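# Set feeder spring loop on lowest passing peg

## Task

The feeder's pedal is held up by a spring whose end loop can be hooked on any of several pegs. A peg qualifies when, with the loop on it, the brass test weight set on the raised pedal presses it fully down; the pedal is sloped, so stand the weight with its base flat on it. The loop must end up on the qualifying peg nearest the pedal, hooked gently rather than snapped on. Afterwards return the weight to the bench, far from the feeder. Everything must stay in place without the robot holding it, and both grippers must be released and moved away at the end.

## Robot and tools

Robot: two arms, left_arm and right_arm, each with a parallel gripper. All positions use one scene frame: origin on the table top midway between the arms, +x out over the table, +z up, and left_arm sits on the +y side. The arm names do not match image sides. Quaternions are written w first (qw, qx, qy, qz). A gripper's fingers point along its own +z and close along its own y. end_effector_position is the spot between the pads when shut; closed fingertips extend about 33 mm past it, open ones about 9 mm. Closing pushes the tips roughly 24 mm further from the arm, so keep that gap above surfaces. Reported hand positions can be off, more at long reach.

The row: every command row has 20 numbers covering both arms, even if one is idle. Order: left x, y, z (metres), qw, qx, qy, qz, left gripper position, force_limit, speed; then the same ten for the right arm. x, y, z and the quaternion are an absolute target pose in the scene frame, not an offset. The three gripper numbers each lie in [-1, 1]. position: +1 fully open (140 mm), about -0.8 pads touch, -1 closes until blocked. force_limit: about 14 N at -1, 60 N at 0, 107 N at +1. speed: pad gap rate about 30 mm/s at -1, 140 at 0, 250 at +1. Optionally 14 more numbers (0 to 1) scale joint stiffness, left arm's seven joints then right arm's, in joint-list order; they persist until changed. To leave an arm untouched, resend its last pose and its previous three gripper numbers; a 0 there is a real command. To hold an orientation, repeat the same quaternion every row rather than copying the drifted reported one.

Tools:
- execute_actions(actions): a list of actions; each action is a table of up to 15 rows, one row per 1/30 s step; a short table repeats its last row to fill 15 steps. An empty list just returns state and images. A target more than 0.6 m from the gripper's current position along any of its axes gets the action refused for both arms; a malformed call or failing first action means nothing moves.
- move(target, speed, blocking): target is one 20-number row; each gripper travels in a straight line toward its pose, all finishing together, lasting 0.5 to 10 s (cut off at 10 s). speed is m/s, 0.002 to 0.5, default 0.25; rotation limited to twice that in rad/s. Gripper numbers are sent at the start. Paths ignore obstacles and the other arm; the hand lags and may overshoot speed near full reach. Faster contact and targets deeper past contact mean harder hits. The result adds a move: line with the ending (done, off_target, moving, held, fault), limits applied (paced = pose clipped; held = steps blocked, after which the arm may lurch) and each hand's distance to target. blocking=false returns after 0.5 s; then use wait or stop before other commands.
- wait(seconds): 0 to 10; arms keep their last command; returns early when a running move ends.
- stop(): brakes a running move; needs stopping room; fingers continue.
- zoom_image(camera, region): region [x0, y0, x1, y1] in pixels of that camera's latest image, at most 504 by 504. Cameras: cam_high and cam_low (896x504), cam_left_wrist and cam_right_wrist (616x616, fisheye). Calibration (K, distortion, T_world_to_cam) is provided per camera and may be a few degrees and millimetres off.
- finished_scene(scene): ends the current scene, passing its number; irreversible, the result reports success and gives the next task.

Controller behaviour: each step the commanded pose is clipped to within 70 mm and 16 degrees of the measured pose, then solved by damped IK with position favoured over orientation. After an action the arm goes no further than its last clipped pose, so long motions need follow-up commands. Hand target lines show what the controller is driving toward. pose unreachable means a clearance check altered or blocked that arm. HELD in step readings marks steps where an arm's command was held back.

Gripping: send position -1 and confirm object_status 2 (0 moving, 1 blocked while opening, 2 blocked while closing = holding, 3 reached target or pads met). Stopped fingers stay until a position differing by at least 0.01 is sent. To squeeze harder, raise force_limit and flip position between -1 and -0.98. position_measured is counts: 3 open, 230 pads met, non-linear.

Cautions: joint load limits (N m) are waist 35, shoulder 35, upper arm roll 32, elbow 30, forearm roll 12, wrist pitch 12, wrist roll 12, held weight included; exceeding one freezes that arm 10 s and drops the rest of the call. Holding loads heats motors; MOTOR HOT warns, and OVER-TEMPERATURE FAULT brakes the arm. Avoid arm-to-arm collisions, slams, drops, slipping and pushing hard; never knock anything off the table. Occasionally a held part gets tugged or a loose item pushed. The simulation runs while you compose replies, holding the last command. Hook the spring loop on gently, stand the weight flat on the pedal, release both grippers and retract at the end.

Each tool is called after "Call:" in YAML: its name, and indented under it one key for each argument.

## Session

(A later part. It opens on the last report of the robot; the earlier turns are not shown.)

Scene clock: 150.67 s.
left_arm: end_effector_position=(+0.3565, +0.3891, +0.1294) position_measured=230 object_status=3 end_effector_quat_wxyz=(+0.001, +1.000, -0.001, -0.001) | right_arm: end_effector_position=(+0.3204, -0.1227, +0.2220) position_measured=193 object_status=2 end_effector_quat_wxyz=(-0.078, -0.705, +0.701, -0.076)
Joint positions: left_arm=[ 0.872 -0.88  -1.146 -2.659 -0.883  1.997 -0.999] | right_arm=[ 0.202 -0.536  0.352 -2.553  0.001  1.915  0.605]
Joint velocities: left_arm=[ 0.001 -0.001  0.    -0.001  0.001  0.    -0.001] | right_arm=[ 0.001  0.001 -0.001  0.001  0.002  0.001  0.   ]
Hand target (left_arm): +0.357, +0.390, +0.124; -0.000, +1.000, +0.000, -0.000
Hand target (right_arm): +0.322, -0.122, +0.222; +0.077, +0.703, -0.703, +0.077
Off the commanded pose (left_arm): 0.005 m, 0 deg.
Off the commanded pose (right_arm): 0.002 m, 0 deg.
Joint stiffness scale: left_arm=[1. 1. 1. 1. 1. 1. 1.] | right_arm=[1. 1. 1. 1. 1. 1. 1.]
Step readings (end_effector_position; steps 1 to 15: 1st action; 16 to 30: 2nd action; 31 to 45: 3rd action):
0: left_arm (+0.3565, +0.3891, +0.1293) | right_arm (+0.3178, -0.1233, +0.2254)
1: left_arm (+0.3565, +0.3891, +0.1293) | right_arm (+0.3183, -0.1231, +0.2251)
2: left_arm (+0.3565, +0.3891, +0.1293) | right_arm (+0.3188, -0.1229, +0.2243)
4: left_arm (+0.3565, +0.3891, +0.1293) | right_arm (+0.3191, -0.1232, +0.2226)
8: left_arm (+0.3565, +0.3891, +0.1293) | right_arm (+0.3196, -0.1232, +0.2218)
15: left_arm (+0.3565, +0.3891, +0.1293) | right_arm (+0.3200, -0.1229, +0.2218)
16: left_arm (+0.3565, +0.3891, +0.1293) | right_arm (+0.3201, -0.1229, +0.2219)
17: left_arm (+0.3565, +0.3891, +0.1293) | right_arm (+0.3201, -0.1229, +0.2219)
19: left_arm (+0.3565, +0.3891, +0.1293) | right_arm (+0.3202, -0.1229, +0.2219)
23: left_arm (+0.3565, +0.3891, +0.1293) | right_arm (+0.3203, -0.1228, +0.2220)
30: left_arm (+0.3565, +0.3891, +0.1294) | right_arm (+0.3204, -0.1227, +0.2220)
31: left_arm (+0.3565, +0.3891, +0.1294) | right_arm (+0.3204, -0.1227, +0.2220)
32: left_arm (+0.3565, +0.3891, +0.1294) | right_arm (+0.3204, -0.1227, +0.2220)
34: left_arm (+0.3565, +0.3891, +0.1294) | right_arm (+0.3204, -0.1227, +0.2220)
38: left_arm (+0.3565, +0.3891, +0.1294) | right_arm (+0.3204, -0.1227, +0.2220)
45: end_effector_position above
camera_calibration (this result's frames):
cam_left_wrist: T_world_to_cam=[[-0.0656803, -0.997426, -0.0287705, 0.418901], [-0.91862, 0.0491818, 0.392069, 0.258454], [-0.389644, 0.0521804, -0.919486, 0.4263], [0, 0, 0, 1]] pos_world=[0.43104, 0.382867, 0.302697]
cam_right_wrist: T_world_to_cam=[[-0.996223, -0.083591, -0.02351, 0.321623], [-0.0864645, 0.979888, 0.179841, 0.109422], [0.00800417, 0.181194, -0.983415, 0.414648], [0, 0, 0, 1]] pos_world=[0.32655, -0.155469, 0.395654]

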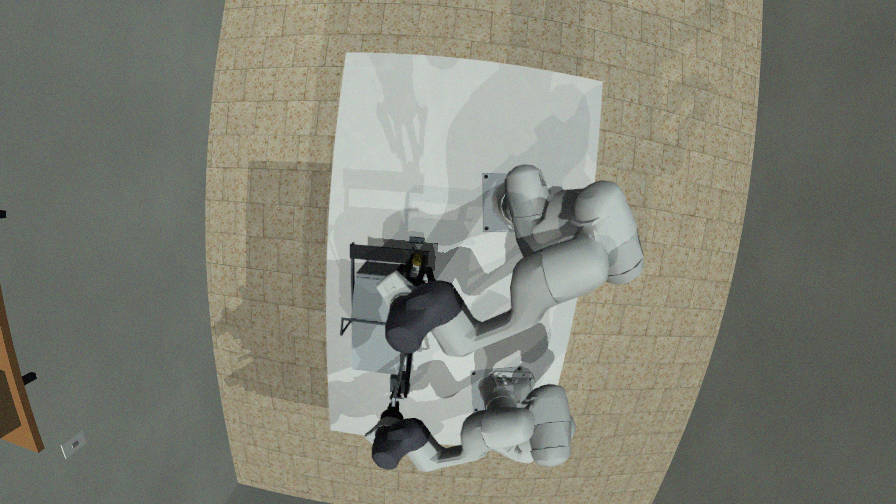

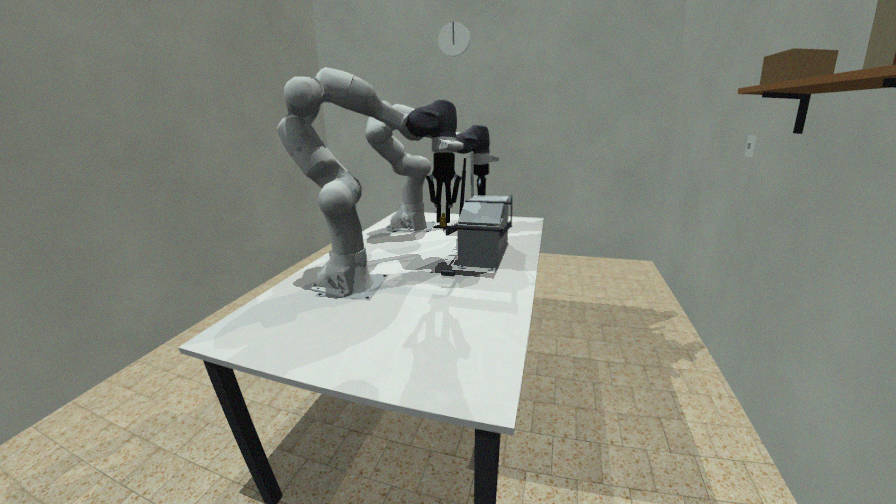

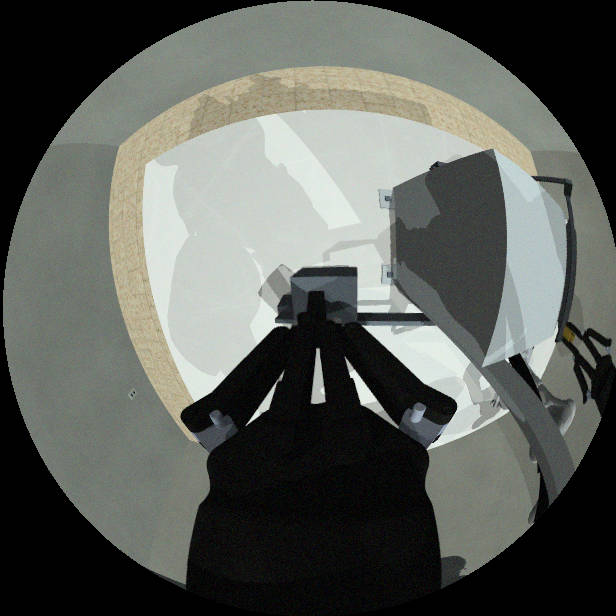

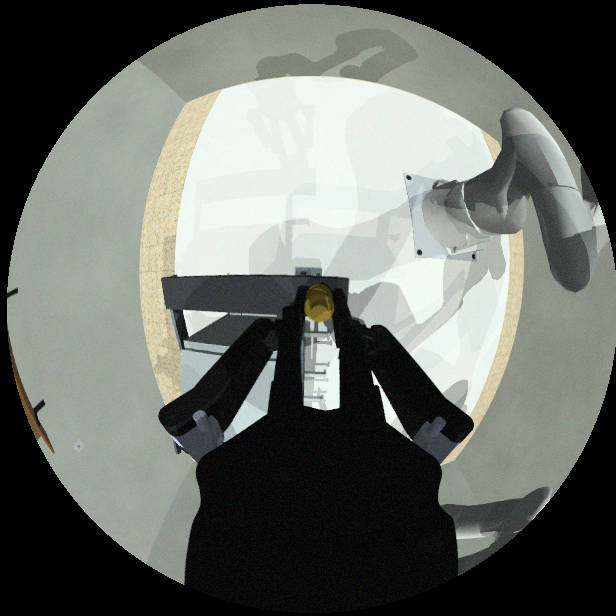

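Call:
move:
  target: [0.357,0.39,0.126,0,1,0,0,-1,-1,0,0.325,-0.125,0.25,0.077,0.703,-0.703,0.077,-1,0,-0.5]
  speed: 0.1

Call:
move:
  target: [0.357,0.40,0.18,0,1,0,0,-1,-1,0,0.37,-0.27,0.24,0,0.7071,-0.7071,0,-1,0,-0.5]
  speed: 0.25

Call:
move:
  target: [0.3,0.6,0.3,0,1,0,0,-1,-1,0,0.37,-0.55,0.055,0,0.7071,-0.7071,0,-1,0,-0.5]
  speed: 0.25

Call:
zoom_image:
  camera: "cam_low"
  region: [360,220,520,380]

Scene clock: 152.07 s.
left_arm: end_effector_position=(+0.3566, +0.3892, +0.1296) position_measured=230 object_status=3 end_effector_quat_wxyz=(+0.001, +1.000, -0.001, -0.001) | right_arm: end_effector_position=(+0.3250, -0.1239, +0.2477) position_measured=193 object_status=2 end_effector_quat_wxyz=(-0.077, -0.701, +0.705, -0.076)
Joint positions: left_arm=[ 0.872 -0.881 -1.145 -2.658 -0.883  1.996 -0.999] | right_arm=[ 0.201 -0.547  0.335 -2.496 -0.007  1.85   0.603]
Joint velocities: left_arm=[-0.001 -0.001  0.    -0.001 -0.     0.001  0.   ] | right_arm=[-0.     0.001 -0.004 -0.    -0.001 -0.01  -0.   ]
Hand target (left_arm): +0.357, +0.390, +0.126; -0.000, +1.000, +0.000, -0.000
Hand target (right_arm): +0.326, -0.125, +0.250; +0.077, +0.703, -0.703, +0.077
Off the commanded pose (left_arm): 0.004 m, 0 deg.
Off the commanded pose (right_arm): 0.003 m, 0 deg.
Joint stiffness scale: left_arm=[1. 1. 1. 1. 1. 1. 1.] | right_arm=[1. 1. 1. 1. 1. 1. 1.]
move: off_target (left_arm)
camera_calibration (this result's frames):
cam_left_wrist: T_world_to_cam=[[-0.0651913, -0.997461, -0.0286714, 0.418812], [-0.918666, 0.0487733, 0.392013, 0.258611], [-0.389619, 0.0518952, -0.919513, 0.426636], [0, 0, 0, 1]] pos_world=[0.431106, 0.382995, 0.302926]
cam_right_wrist: T_world_to_cam=[[-0.997088, -0.0710841, -0.0276088, 0.329563], [-0.0749032, 0.980867, 0.179692, 0.102692], [0.0143073, 0.181237, -0.983335, 0.438015], [0, 0, 0, 1]] pos_world=[0.330028, -0.156685, 0.421361]

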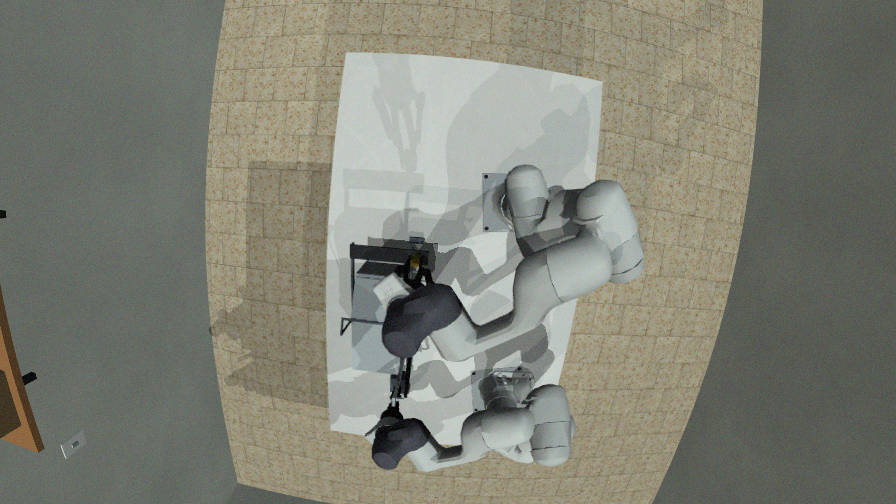

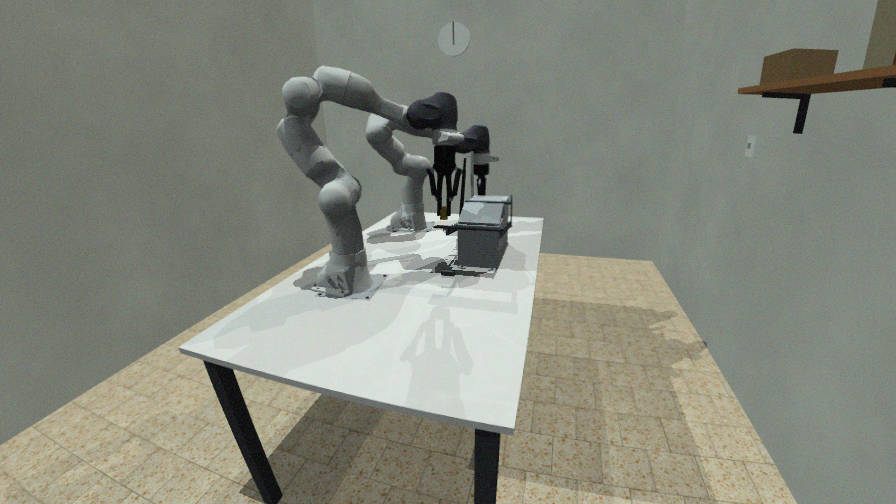

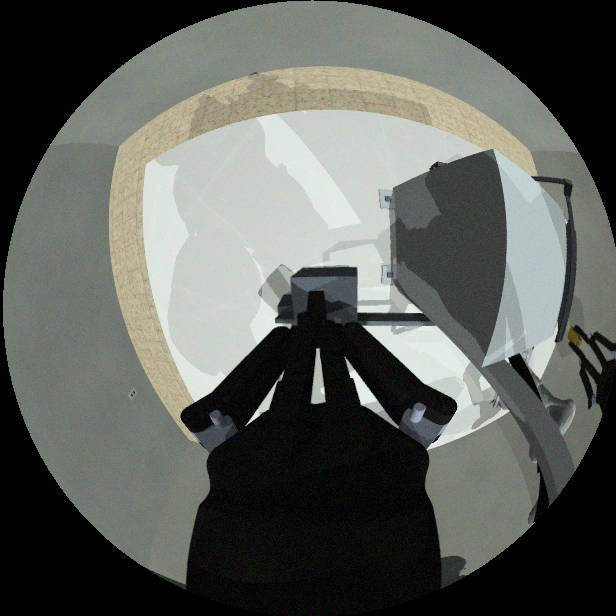

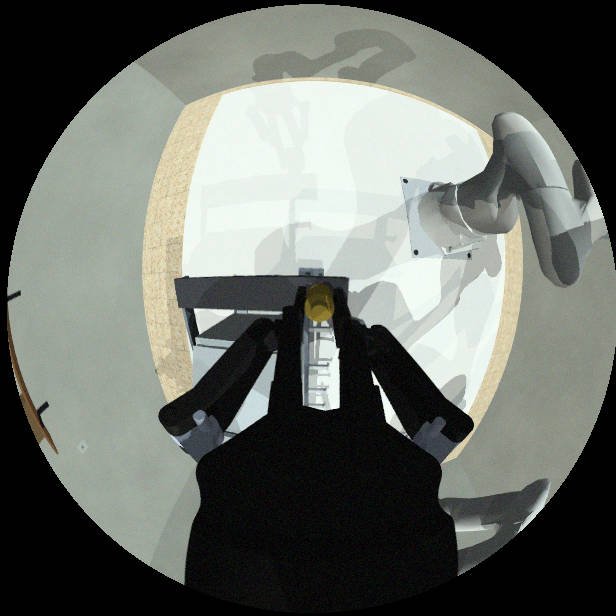

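Scene clock: 153.60 s.
left_arm: end_effector_position=(+0.3580, +0.3998, +0.1786) position_measured=230 object_status=3 end_effector_quat_wxyz=(+0.001, +1.000, -0.001, +0.001) | right_arm: end_effector_position=(+0.3650, -0.2685, +0.2362) position_measured=193 object_status=2 end_effector_quat_wxyz=(-0.005, -0.702, +0.712, +0.004)
Joint positions: left_arm=[ 0.858 -0.914 -1.014 -2.603 -0.788  1.886 -1.004] | right_arm=[ 0.217 -0.683 -0.192 -2.646 -0.129  1.956  0.245]
Joint velocities: left_arm=[ 0.001 -0.001  0.    -0.     0.    -0.002  0.001] | right_arm=[ 0.007 -0.    -0.008  0.001 -0.008 -0.001 -0.022]
Hand target (left_arm): +0.357, +0.399, +0.180; +0.001, +1.000, -0.000, -0.000
Hand target (right_arm): +0.368, -0.268, +0.239; +0.000, +0.708, -0.706, -0.001
Off the commanded pose (left_arm): 0.002 m, 0 deg.
Off the commanded pose (right_arm): 0.006 m, 1 deg.
Joint stiffness scale: left_arm=[1. 1. 1. 1. 1. 1. 1.] | right_arm=[1. 1. 1. 1. 1. 1. 1.]
move: off_target (right_arm)
camera_calibration (this result's frames):
cam_left_wrist: T_world_to_cam=[[-0.0655927, -0.997407, -0.0296151, 0.43123], [-0.920215, 0.0489858, 0.388336, 0.24125], [-0.385878, 0.0527243, -0.921042, 0.470291], [0, 0, 0, 1]] pos_world=[0.431762, 0.393498, 0.352243]
cam_right_wrist: T_world_to_cam=[[-0.997914, -0.0565647, -0.0311245, 0.363915], [-0.0642108, 0.919781, 0.387144, 0.180282], [0.00672904, 0.388335, -0.921494, 0.496085], [0, 0, 0, 1]] pos_world=[0.371394, -0.337882, 0.398671]

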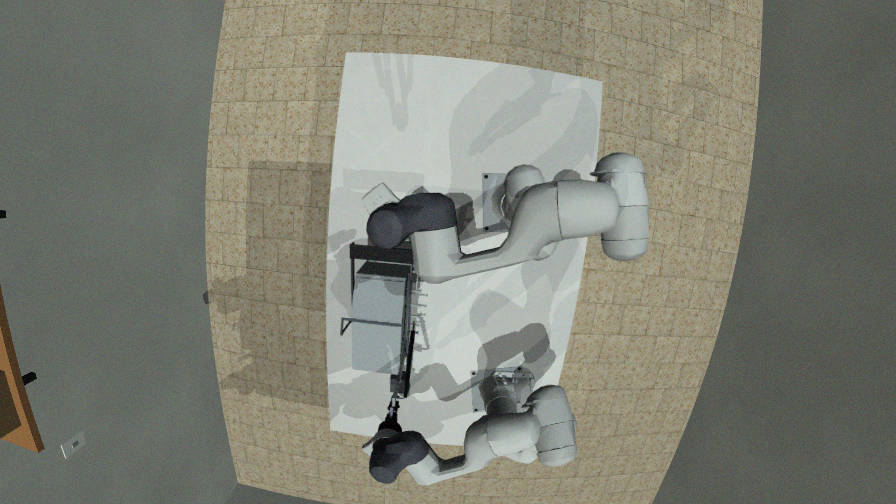

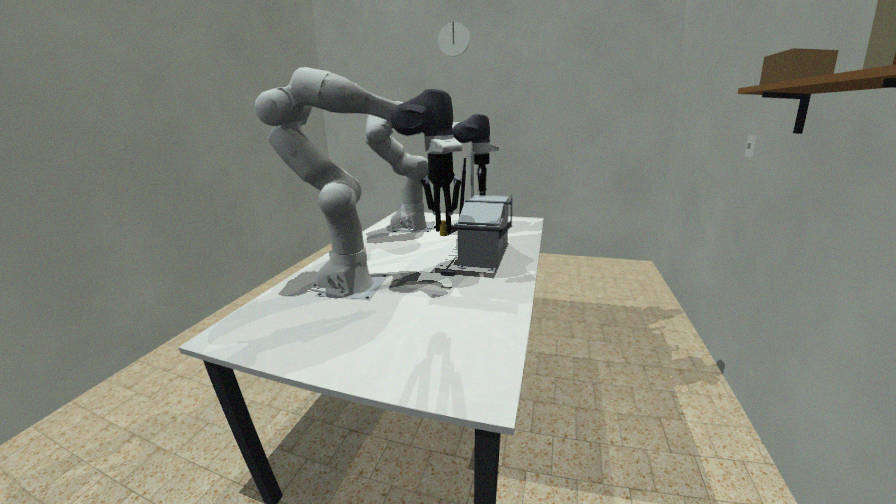

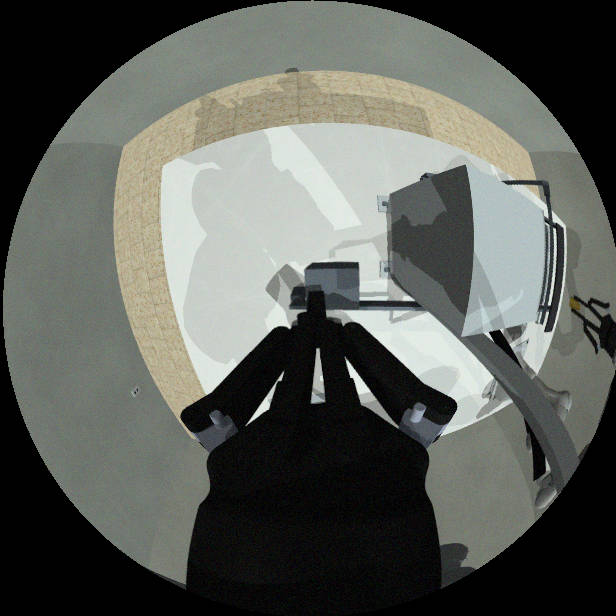

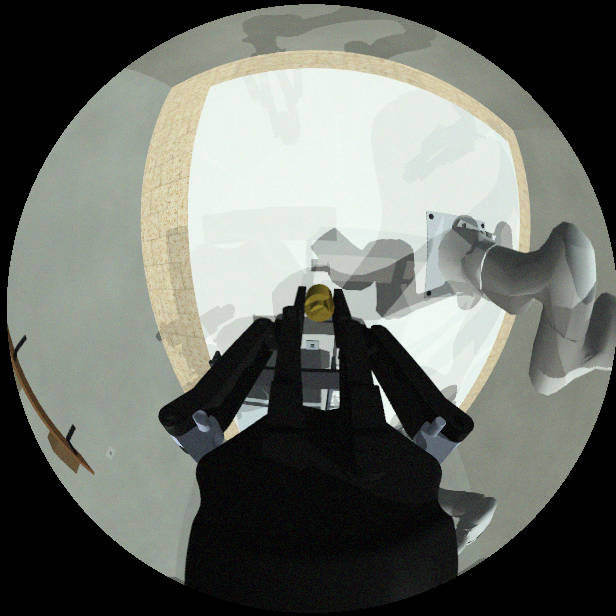

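Scene clock: 156.07 s.
left_arm: end_effector_position=(+0.3048, +0.5960, +0.2982) position_measured=230 object_status=3 end_effector_quat_wxyz=(+0.004, +1.000, +0.001, +0.003) | right_arm: end_effector_position=(+0.3641, -0.5441, +0.0563) position_measured=193 object_status=2 end_effector_quat_wxyz=(+0.001, -0.704, +0.710, +0.009)
Joint positions: left_arm=[ 1.012 -0.741 -0.549 -2.437 -0.376  1.759 -0.73 ] | right_arm=[ 0.287 -0.191 -1.063 -2.664 -0.288  2.533 -0.403]
Joint velocities: left_arm=[ 0.001  0.     0.     0.    -0.001 -0.001  0.005] | right_arm=[ 0.013 -0.002 -0.014  0.001  0.002  0.    -0.029]
Hand target (left_arm): +0.304, +0.596, +0.298; +0.005, +1.000, -0.002, +0.001
Hand target (right_arm): +0.367, -0.545, +0.058; -0.003, +0.710, -0.704, -0.006
Off the commanded pose (left_arm): 0.007 m, 1 deg.
Off the commanded pose (right_arm): 0.008 m, 1 deg.
Joint stiffness scale: left_arm=[1. 1. 1. 1. 1. 1. 1.] | right_arm=[1. 1. 1. 1. 1. 1. 1.]
move: off_target (left_arm, right_arm)
camera_calibration (this result's frames):
cam_left_wrist: T_world_to_cam=[[-0.0603923, -0.997876, -0.0244223, 0.624101], [-0.921969, 0.0463887, 0.384475, 0.139532], [-0.382526, 0.0457359, -0.922812, 0.553232], [0, 0, 0, 1]] pos_world=[0.377961, 0.591, 0.472124]
cam_right_wrist: T_world_to_cam=[[-0.997557, -0.0613312, -0.0334349, 0.339217], [-0.0695964, 0.91362, 0.400568, 0.501246], [0.00597949, 0.401917, -0.915657, 0.444714], [0, 0, 0, 1]] pos_world=[0.370614, -0.615882, 0.217764]

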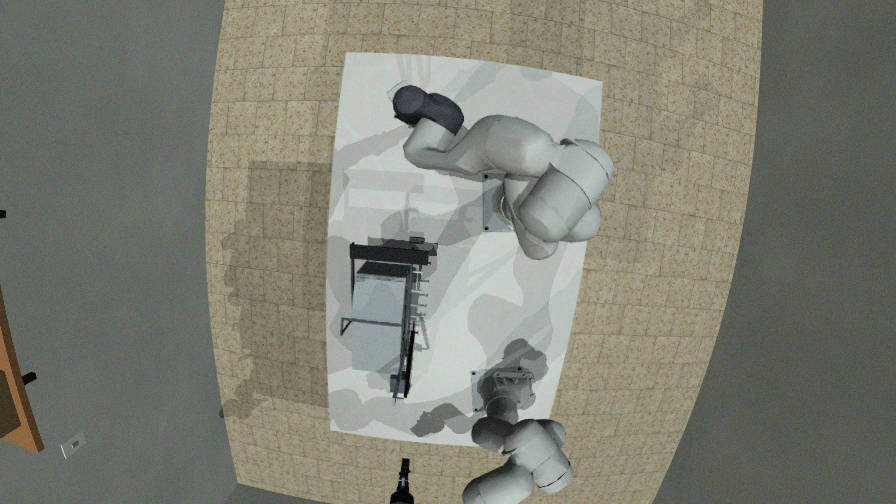

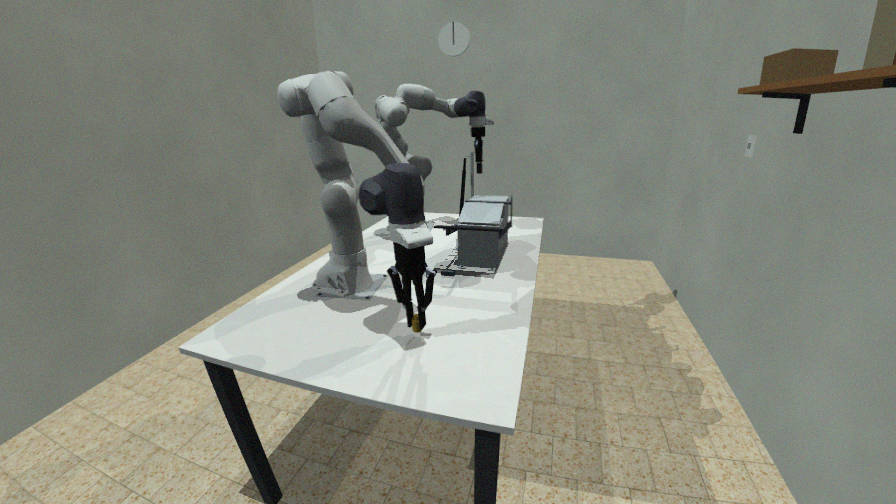

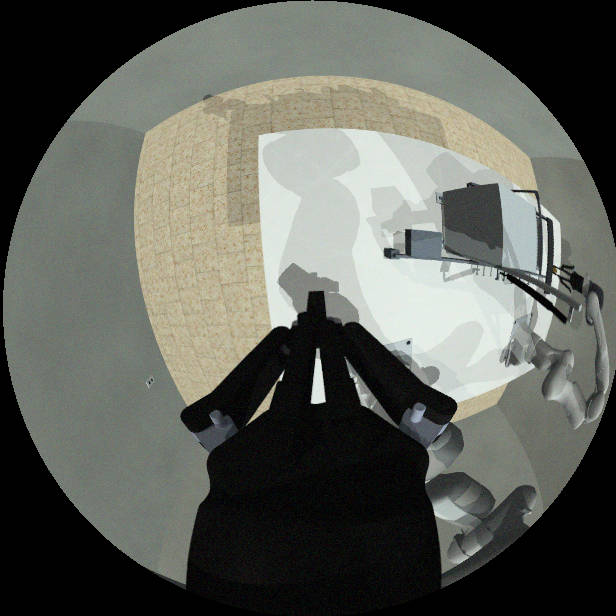

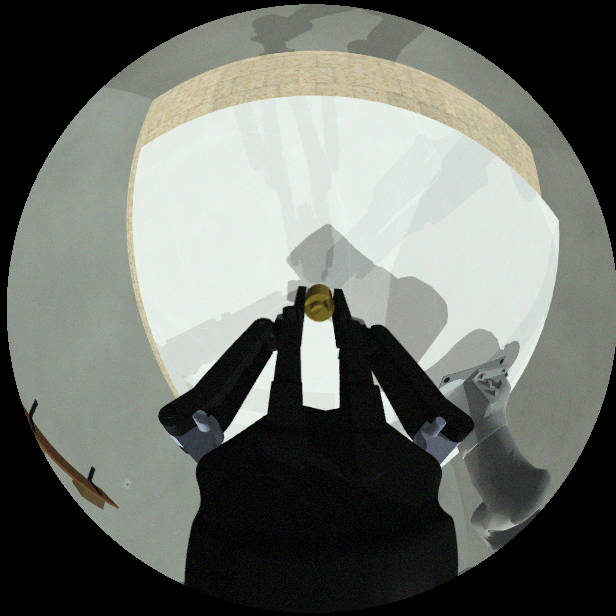

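Region (360, 220, 520, 380) of cam_low's 896x504 image, scaled by 3.150, with more detail than that image has.

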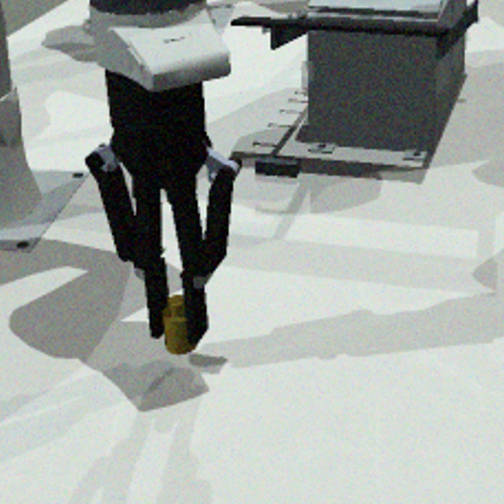

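Call:
move:
  target: [0.304,0.596,0.298,0,1,0,0,-1,-1,0,0.366,-0.546,0.039,0,0.7071,-0.7071,0,-1,0,-0.5]
  speed: 0.02

Scene clock: 157.47 s.
left_arm: end_effector_position=(+0.3046, +0.5958, +0.2983) position_measured=230 object_status=3 end_effector_quat_wxyz=(+0.002, +1.000, -0.000, +0.001) | right_arm: end_effector_position=(+0.3660, -0.5460, +0.0406) position_measured=193 object_status=2 end_effector_quat_wxyz=(+0.001, -0.703, +0.711, +0.000)
Joint positions: left_arm=[ 1.012 -0.743 -0.552 -2.437 -0.374  1.759 -0.73 ] | right_arm=[ 0.352 -0.126 -1.122 -2.682 -0.225  2.615 -0.445]
Joint velocities: left_arm=[-0.002  0.     0.001  0.001  0.002 -0.001 -0.001] | right_arm=[ 0.015  0.002 -0.017 -0.     0.005  0.012 -0.022]
Hand target (left_arm): +0.304, +0.596, +0.298; -0.000, +1.000, +0.000, -0.000
Hand target (right_arm): +0.366, -0.546, +0.039; -0.000, +0.707, -0.707, +0.000
Off the commanded pose (left_arm): 0.001 m, 0 deg.
Off the commanded pose (right_arm): 0.002 m, 1 deg.
Joint stiffness scale: left_arm=[1. 1. 1. 1. 1. 1. 1.] | right_arm=[1. 1. 1. 1. 1. 1. 1.]
move: done
camera_calibration (this result's frames):
cam_left_wrist: T_world_to_cam=[[-0.0635498, -0.997574, -0.028405, 0.625896], [-0.92081, 0.0476375, 0.387091, 0.137469], [-0.384799, 0.0507552, -0.921604, 0.550639], [0, 0, 0, 1]] pos_world=[0.378244, 0.589881, 0.472037]
cam_right_wrist: T_world_to_cam=[[-0.997337, -0.0579467, -0.0442836, 0.342694], [-0.0706251, 0.918843, 0.388252, 0.513108], [0.0181918, 0.390345, -0.920489, 0.420465], [0, 0, 0, 1]] pos_world=[0.370371, -0.615734, 0.202994]

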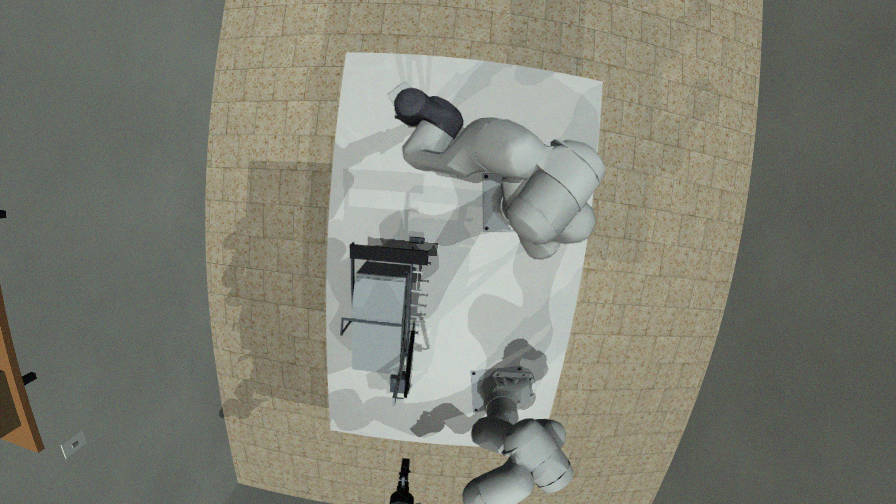

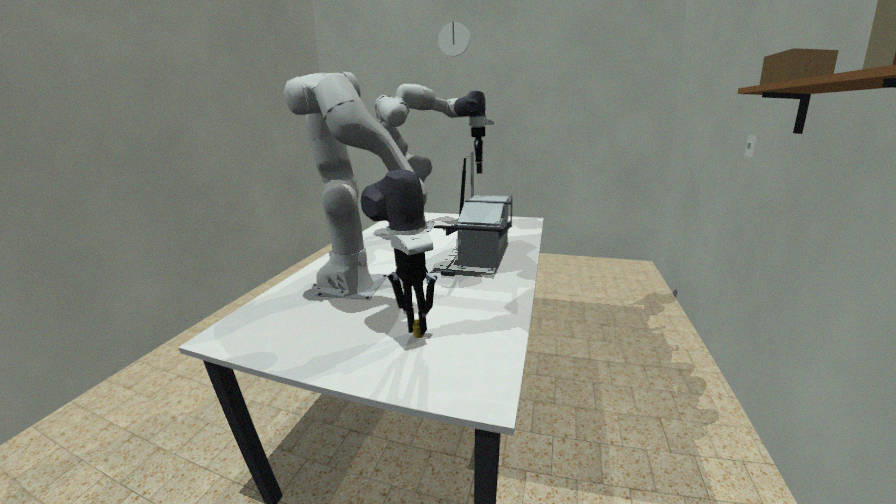

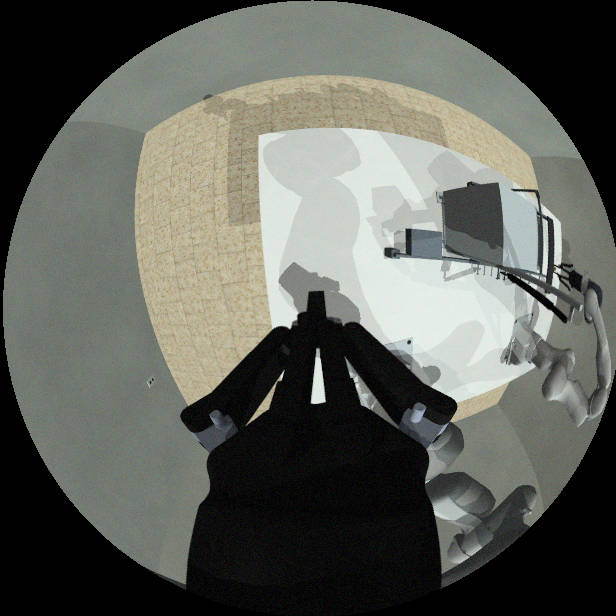

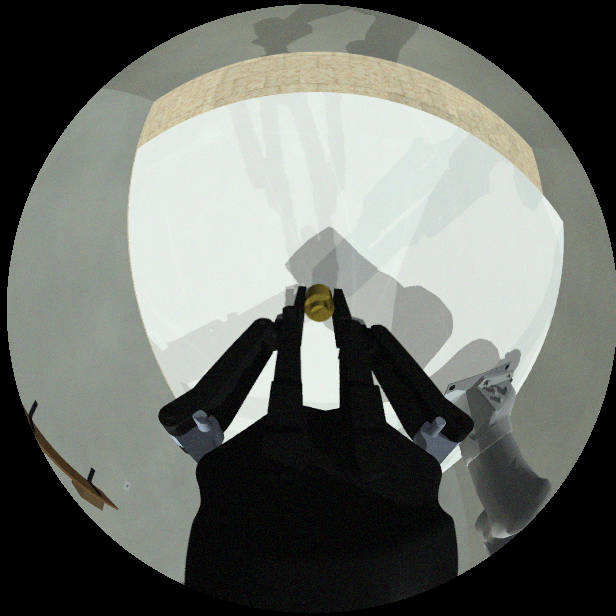

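Seems in contact (weight sag was below target earlier, now above).

Call:
execute_actions:
  actions:
    - [[0.304,0.596,0.298,0,1,0,0,-1,-1,0,0.366,-0.546,0.039,0,0.7071,-0.7071,0,-0.2,0,-0.3]]

Call:
move:
  target: [0.304,0.596,0.298,0,1,0,0,-1,-1,0,0.366,-0.546,0.22,0,0.7071,-0.7071,0,-0.2,0,-0.3]

Call:
zoom_image:
  camera: "cam_high"
  region: [370,230,470,410]

Scene clock: 158.30 s.
left_arm: end_effector_position=(+0.3046, +0.5958, +0.2983) position_measured=230 object_status=3 end_effector_quat_wxyz=(+0.001, +1.000, -0.000, +0.001) | right_arm: end_effector_position=(+0.3660, -0.5461, +0.0398) position_measured=154 object_status=3 end_effector_quat_wxyz=(+0.000, -0.705, +0.709, +0.000)
Joint positions: left_arm=[ 1.012 -0.743 -0.552 -2.437 -0.374  1.759 -0.73 ] | right_arm=[ 0.359 -0.121 -1.128 -2.682 -0.22   2.618 -0.453]
Joint velocities: left_arm=[ 0.001 -0.001 -0.001  0.001 -0.001  0.    -0.   ] | right_arm=[ 0.001  0.    -0.003  0.001  0.     0.001 -0.004]
Hand target (left_arm): +0.304, +0.596, +0.298; +0.000, +1.000, +0.000, -0.000
Hand target (right_arm): +0.366, -0.546, +0.039; +0.000, +0.707, -0.707, +0.000
Off the commanded pose (left_arm): 0.001 m, 0 deg.
Off the commanded pose (right_arm): 0.001 m, 0 deg.
Joint stiffness scale: left_arm=[1. 1. 1. 1. 1. 1. 1.] | right_arm=[1. 1. 1. 1. 1. 1. 1.]
Step readings (end_effector_position):
0: left_arm (+0.3046, +0.5958, +0.2983) | right_arm (+0.3665, -0.5461, +0.0406)
1: left_arm (+0.3046, +0.5958, +0.2983) | right_arm (+0.3665, -0.5461, +0.0406)
2: left_arm (+0.3046, +0.5958, +0.2983) | right_arm (+0.3664, -0.5462, +0.0404)
4: left_arm (+0.3046, +0.5958, +0.2983) | right_arm (+0.3661, -0.5462, +0.0401)
8: left_arm (+0.3046, +0.5958, +0.2983) | right_arm (+0.3660, -0.5461, +0.0398)
15: end_effector_position above
camera_calibration (this result's frames):
cam_left_wrist: T_world_to_cam=[[-0.0636052, -0.997567, -0.0285242, 0.62594], [-0.920793, 0.0476405, 0.387132, 0.137444], [-0.384831, 0.0508885, -0.921583, 0.550575], [0, 0, 0, 1]] pos_world=[0.378249, 0.589852, 0.472047]
cam_right_wrist: T_world_to_cam=[[-0.997053, -0.0631062, -0.0436238, 0.339657], [-0.0751103, 0.918746, 0.387639, 0.515213], [0.0156167, 0.389774, -0.920778, 0.420384], [0, 0, 0, 1]] pos_world=[0.370789, -0.61577, 0.202181]

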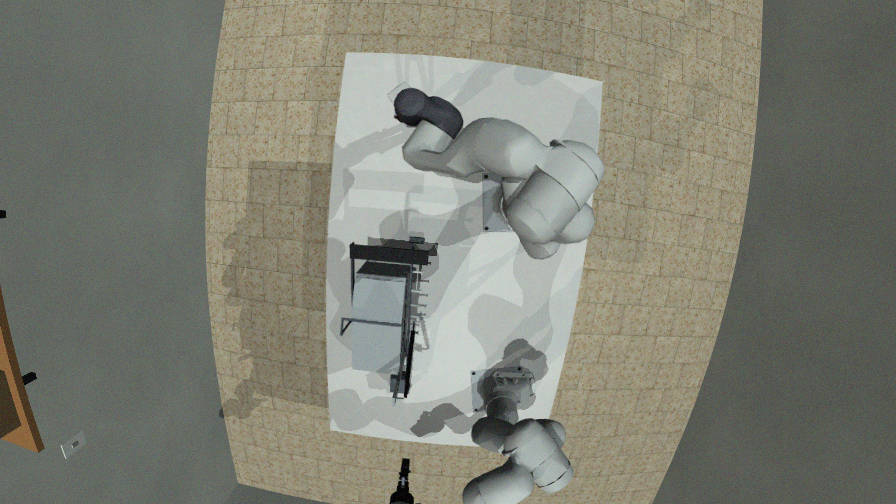

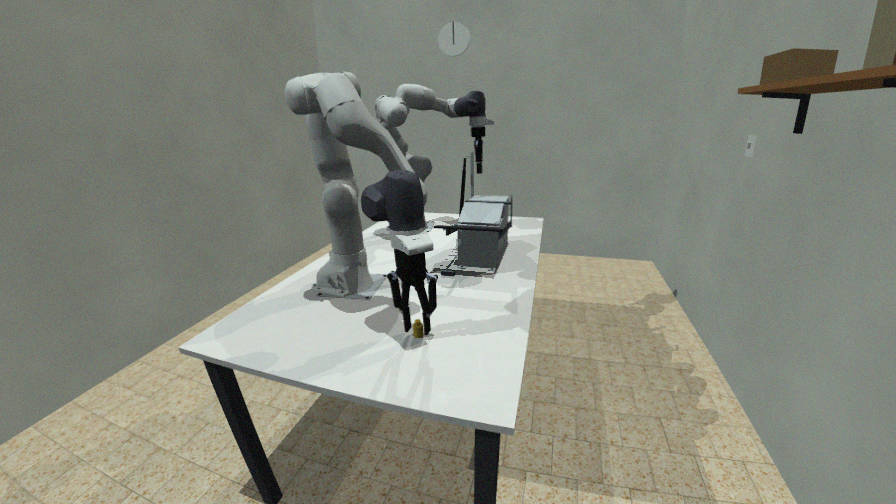

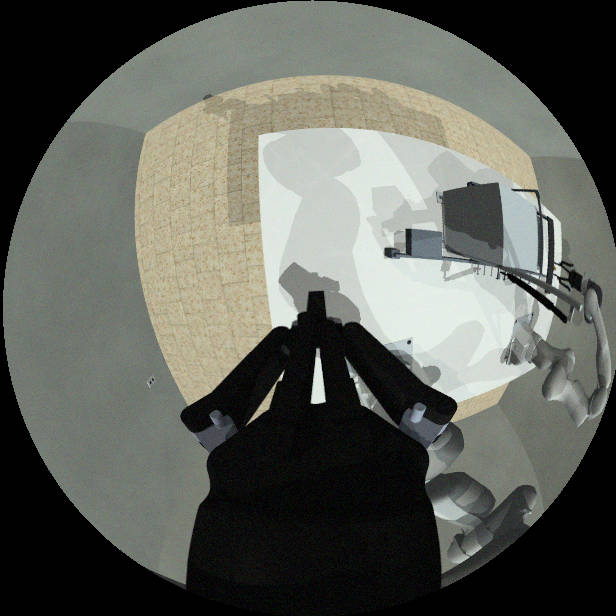

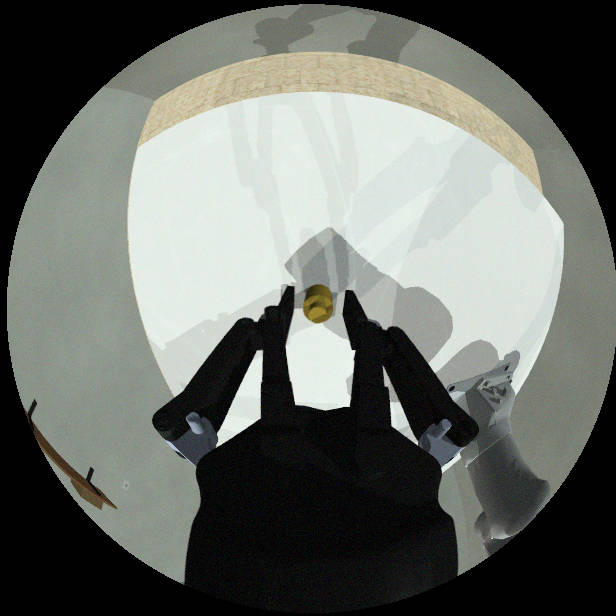

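Scene clock: 159.83 s.
left_arm: end_effector_position=(+0.3047, +0.5958, +0.2983) position_measured=230 object_status=3 end_effector_quat_wxyz=(+0.001, +1.000, -0.000, +0.001) | right_arm: end_effector_position=(+0.3705, -0.5481, +0.2176) position_measured=154 object_status=3 end_effector_quat_wxyz=(-0.002, -0.709, +0.705, -0.003)
Joint positions: left_arm=[ 1.012 -0.743 -0.552 -2.437 -0.374  1.759 -0.73 ] | right_arm=[ 0.072 -0.539 -0.732 -2.475 -0.399  2.027 -0.292]
Joint velocities: left_arm=[ 0.001 -0.    -0.001 -0.001  0.    -0.001  0.   ] | right_arm=[-0.004 -0.     0.002 -0.     0.003 -0.01   0.005]
Hand target (left_arm): +0.304, +0.596, +0.298; +0.000, +1.000, +0.000, -0.000
Hand target (right_arm): +0.369, -0.548, +0.218; +0.003, +0.705, -0.709, +0.001
Off the commanded pose (left_arm): 0.001 m, 0 deg.
Off the commanded pose (right_arm): 0.005 m, 0 deg.
Joint stiffness scale: left_arm=[1. 1. 1. 1. 1. 1. 1.] | right_arm=[1. 1. 1. 1. 1. 1. 1.]
move: off_target (right_arm)
camera_calibration (this result's frames):
cam_left_wrist: T_world_to_cam=[[-0.0636266, -0.997565, -0.0285711, 0.625955], [-0.92079, 0.0476418, 0.387139, 0.13744], [-0.384835, 0.0509403, -0.921579, 0.550552], [0, 0, 0, 1]] pos_world=[0.378253, 0.589837, 0.472053]
cam_right_wrist: T_world_to_cam=[[-0.996249, -0.074647, -0.0437689, 0.345161], [-0.0857097, 0.920826, 0.380437, 0.455049], [0.0119051, 0.382762, -0.92377, 0.583002], [0, 0, 0, 1]] pos_world=[0.375927, -0.616407, 0.38055]

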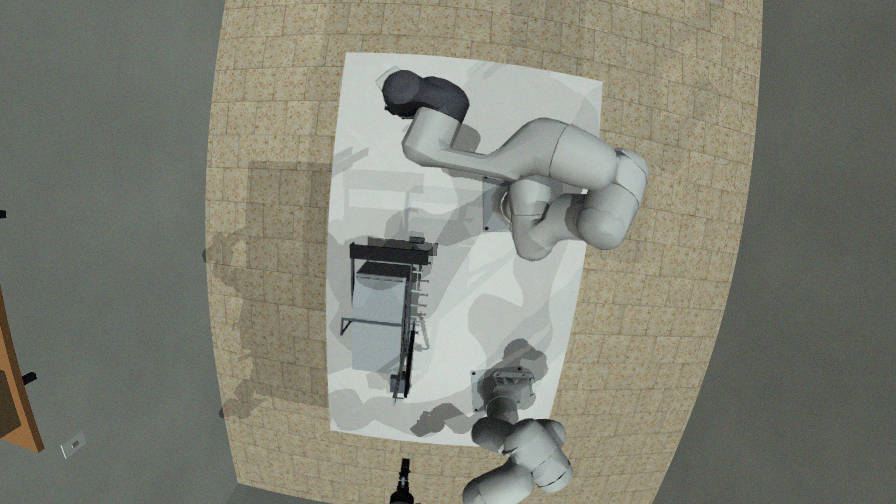

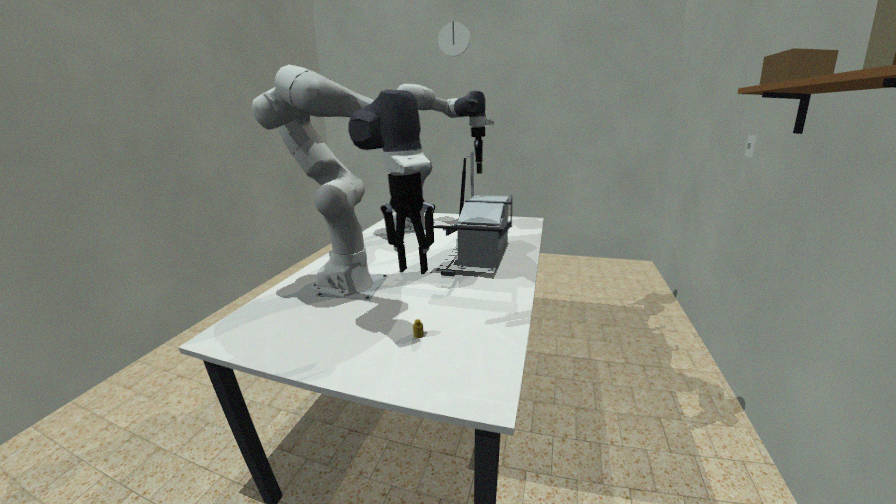

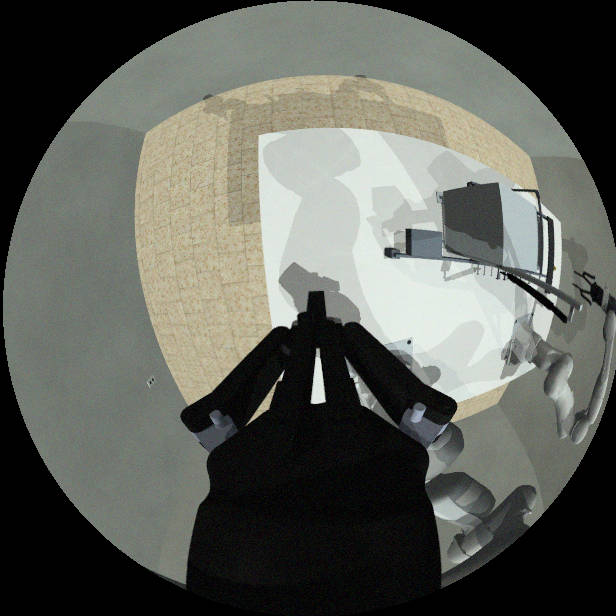

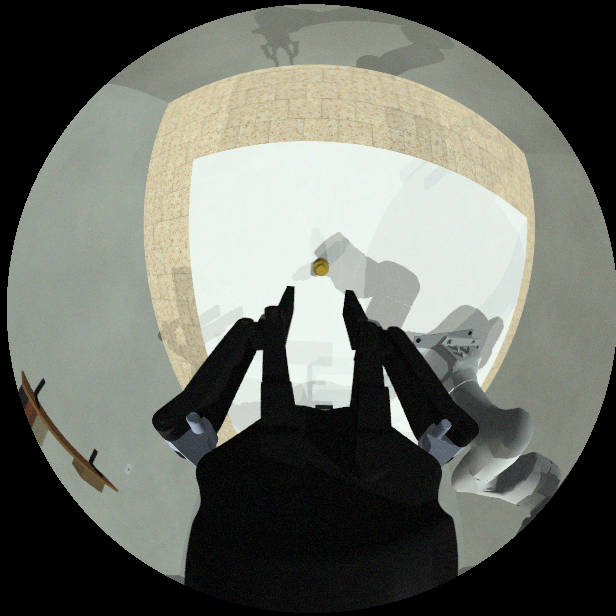

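Region (370, 230, 470, 410) of cam_high's 896x504 image, scaled by 2.800, with more detail than that image has.

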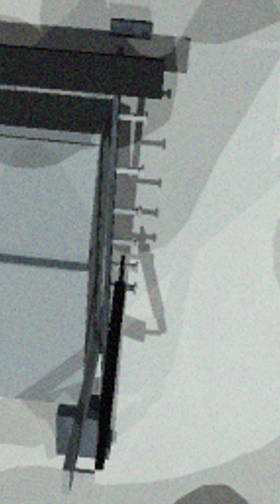

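Call:
finished_scene:
  scene: 1

The scene is finished: the task was done.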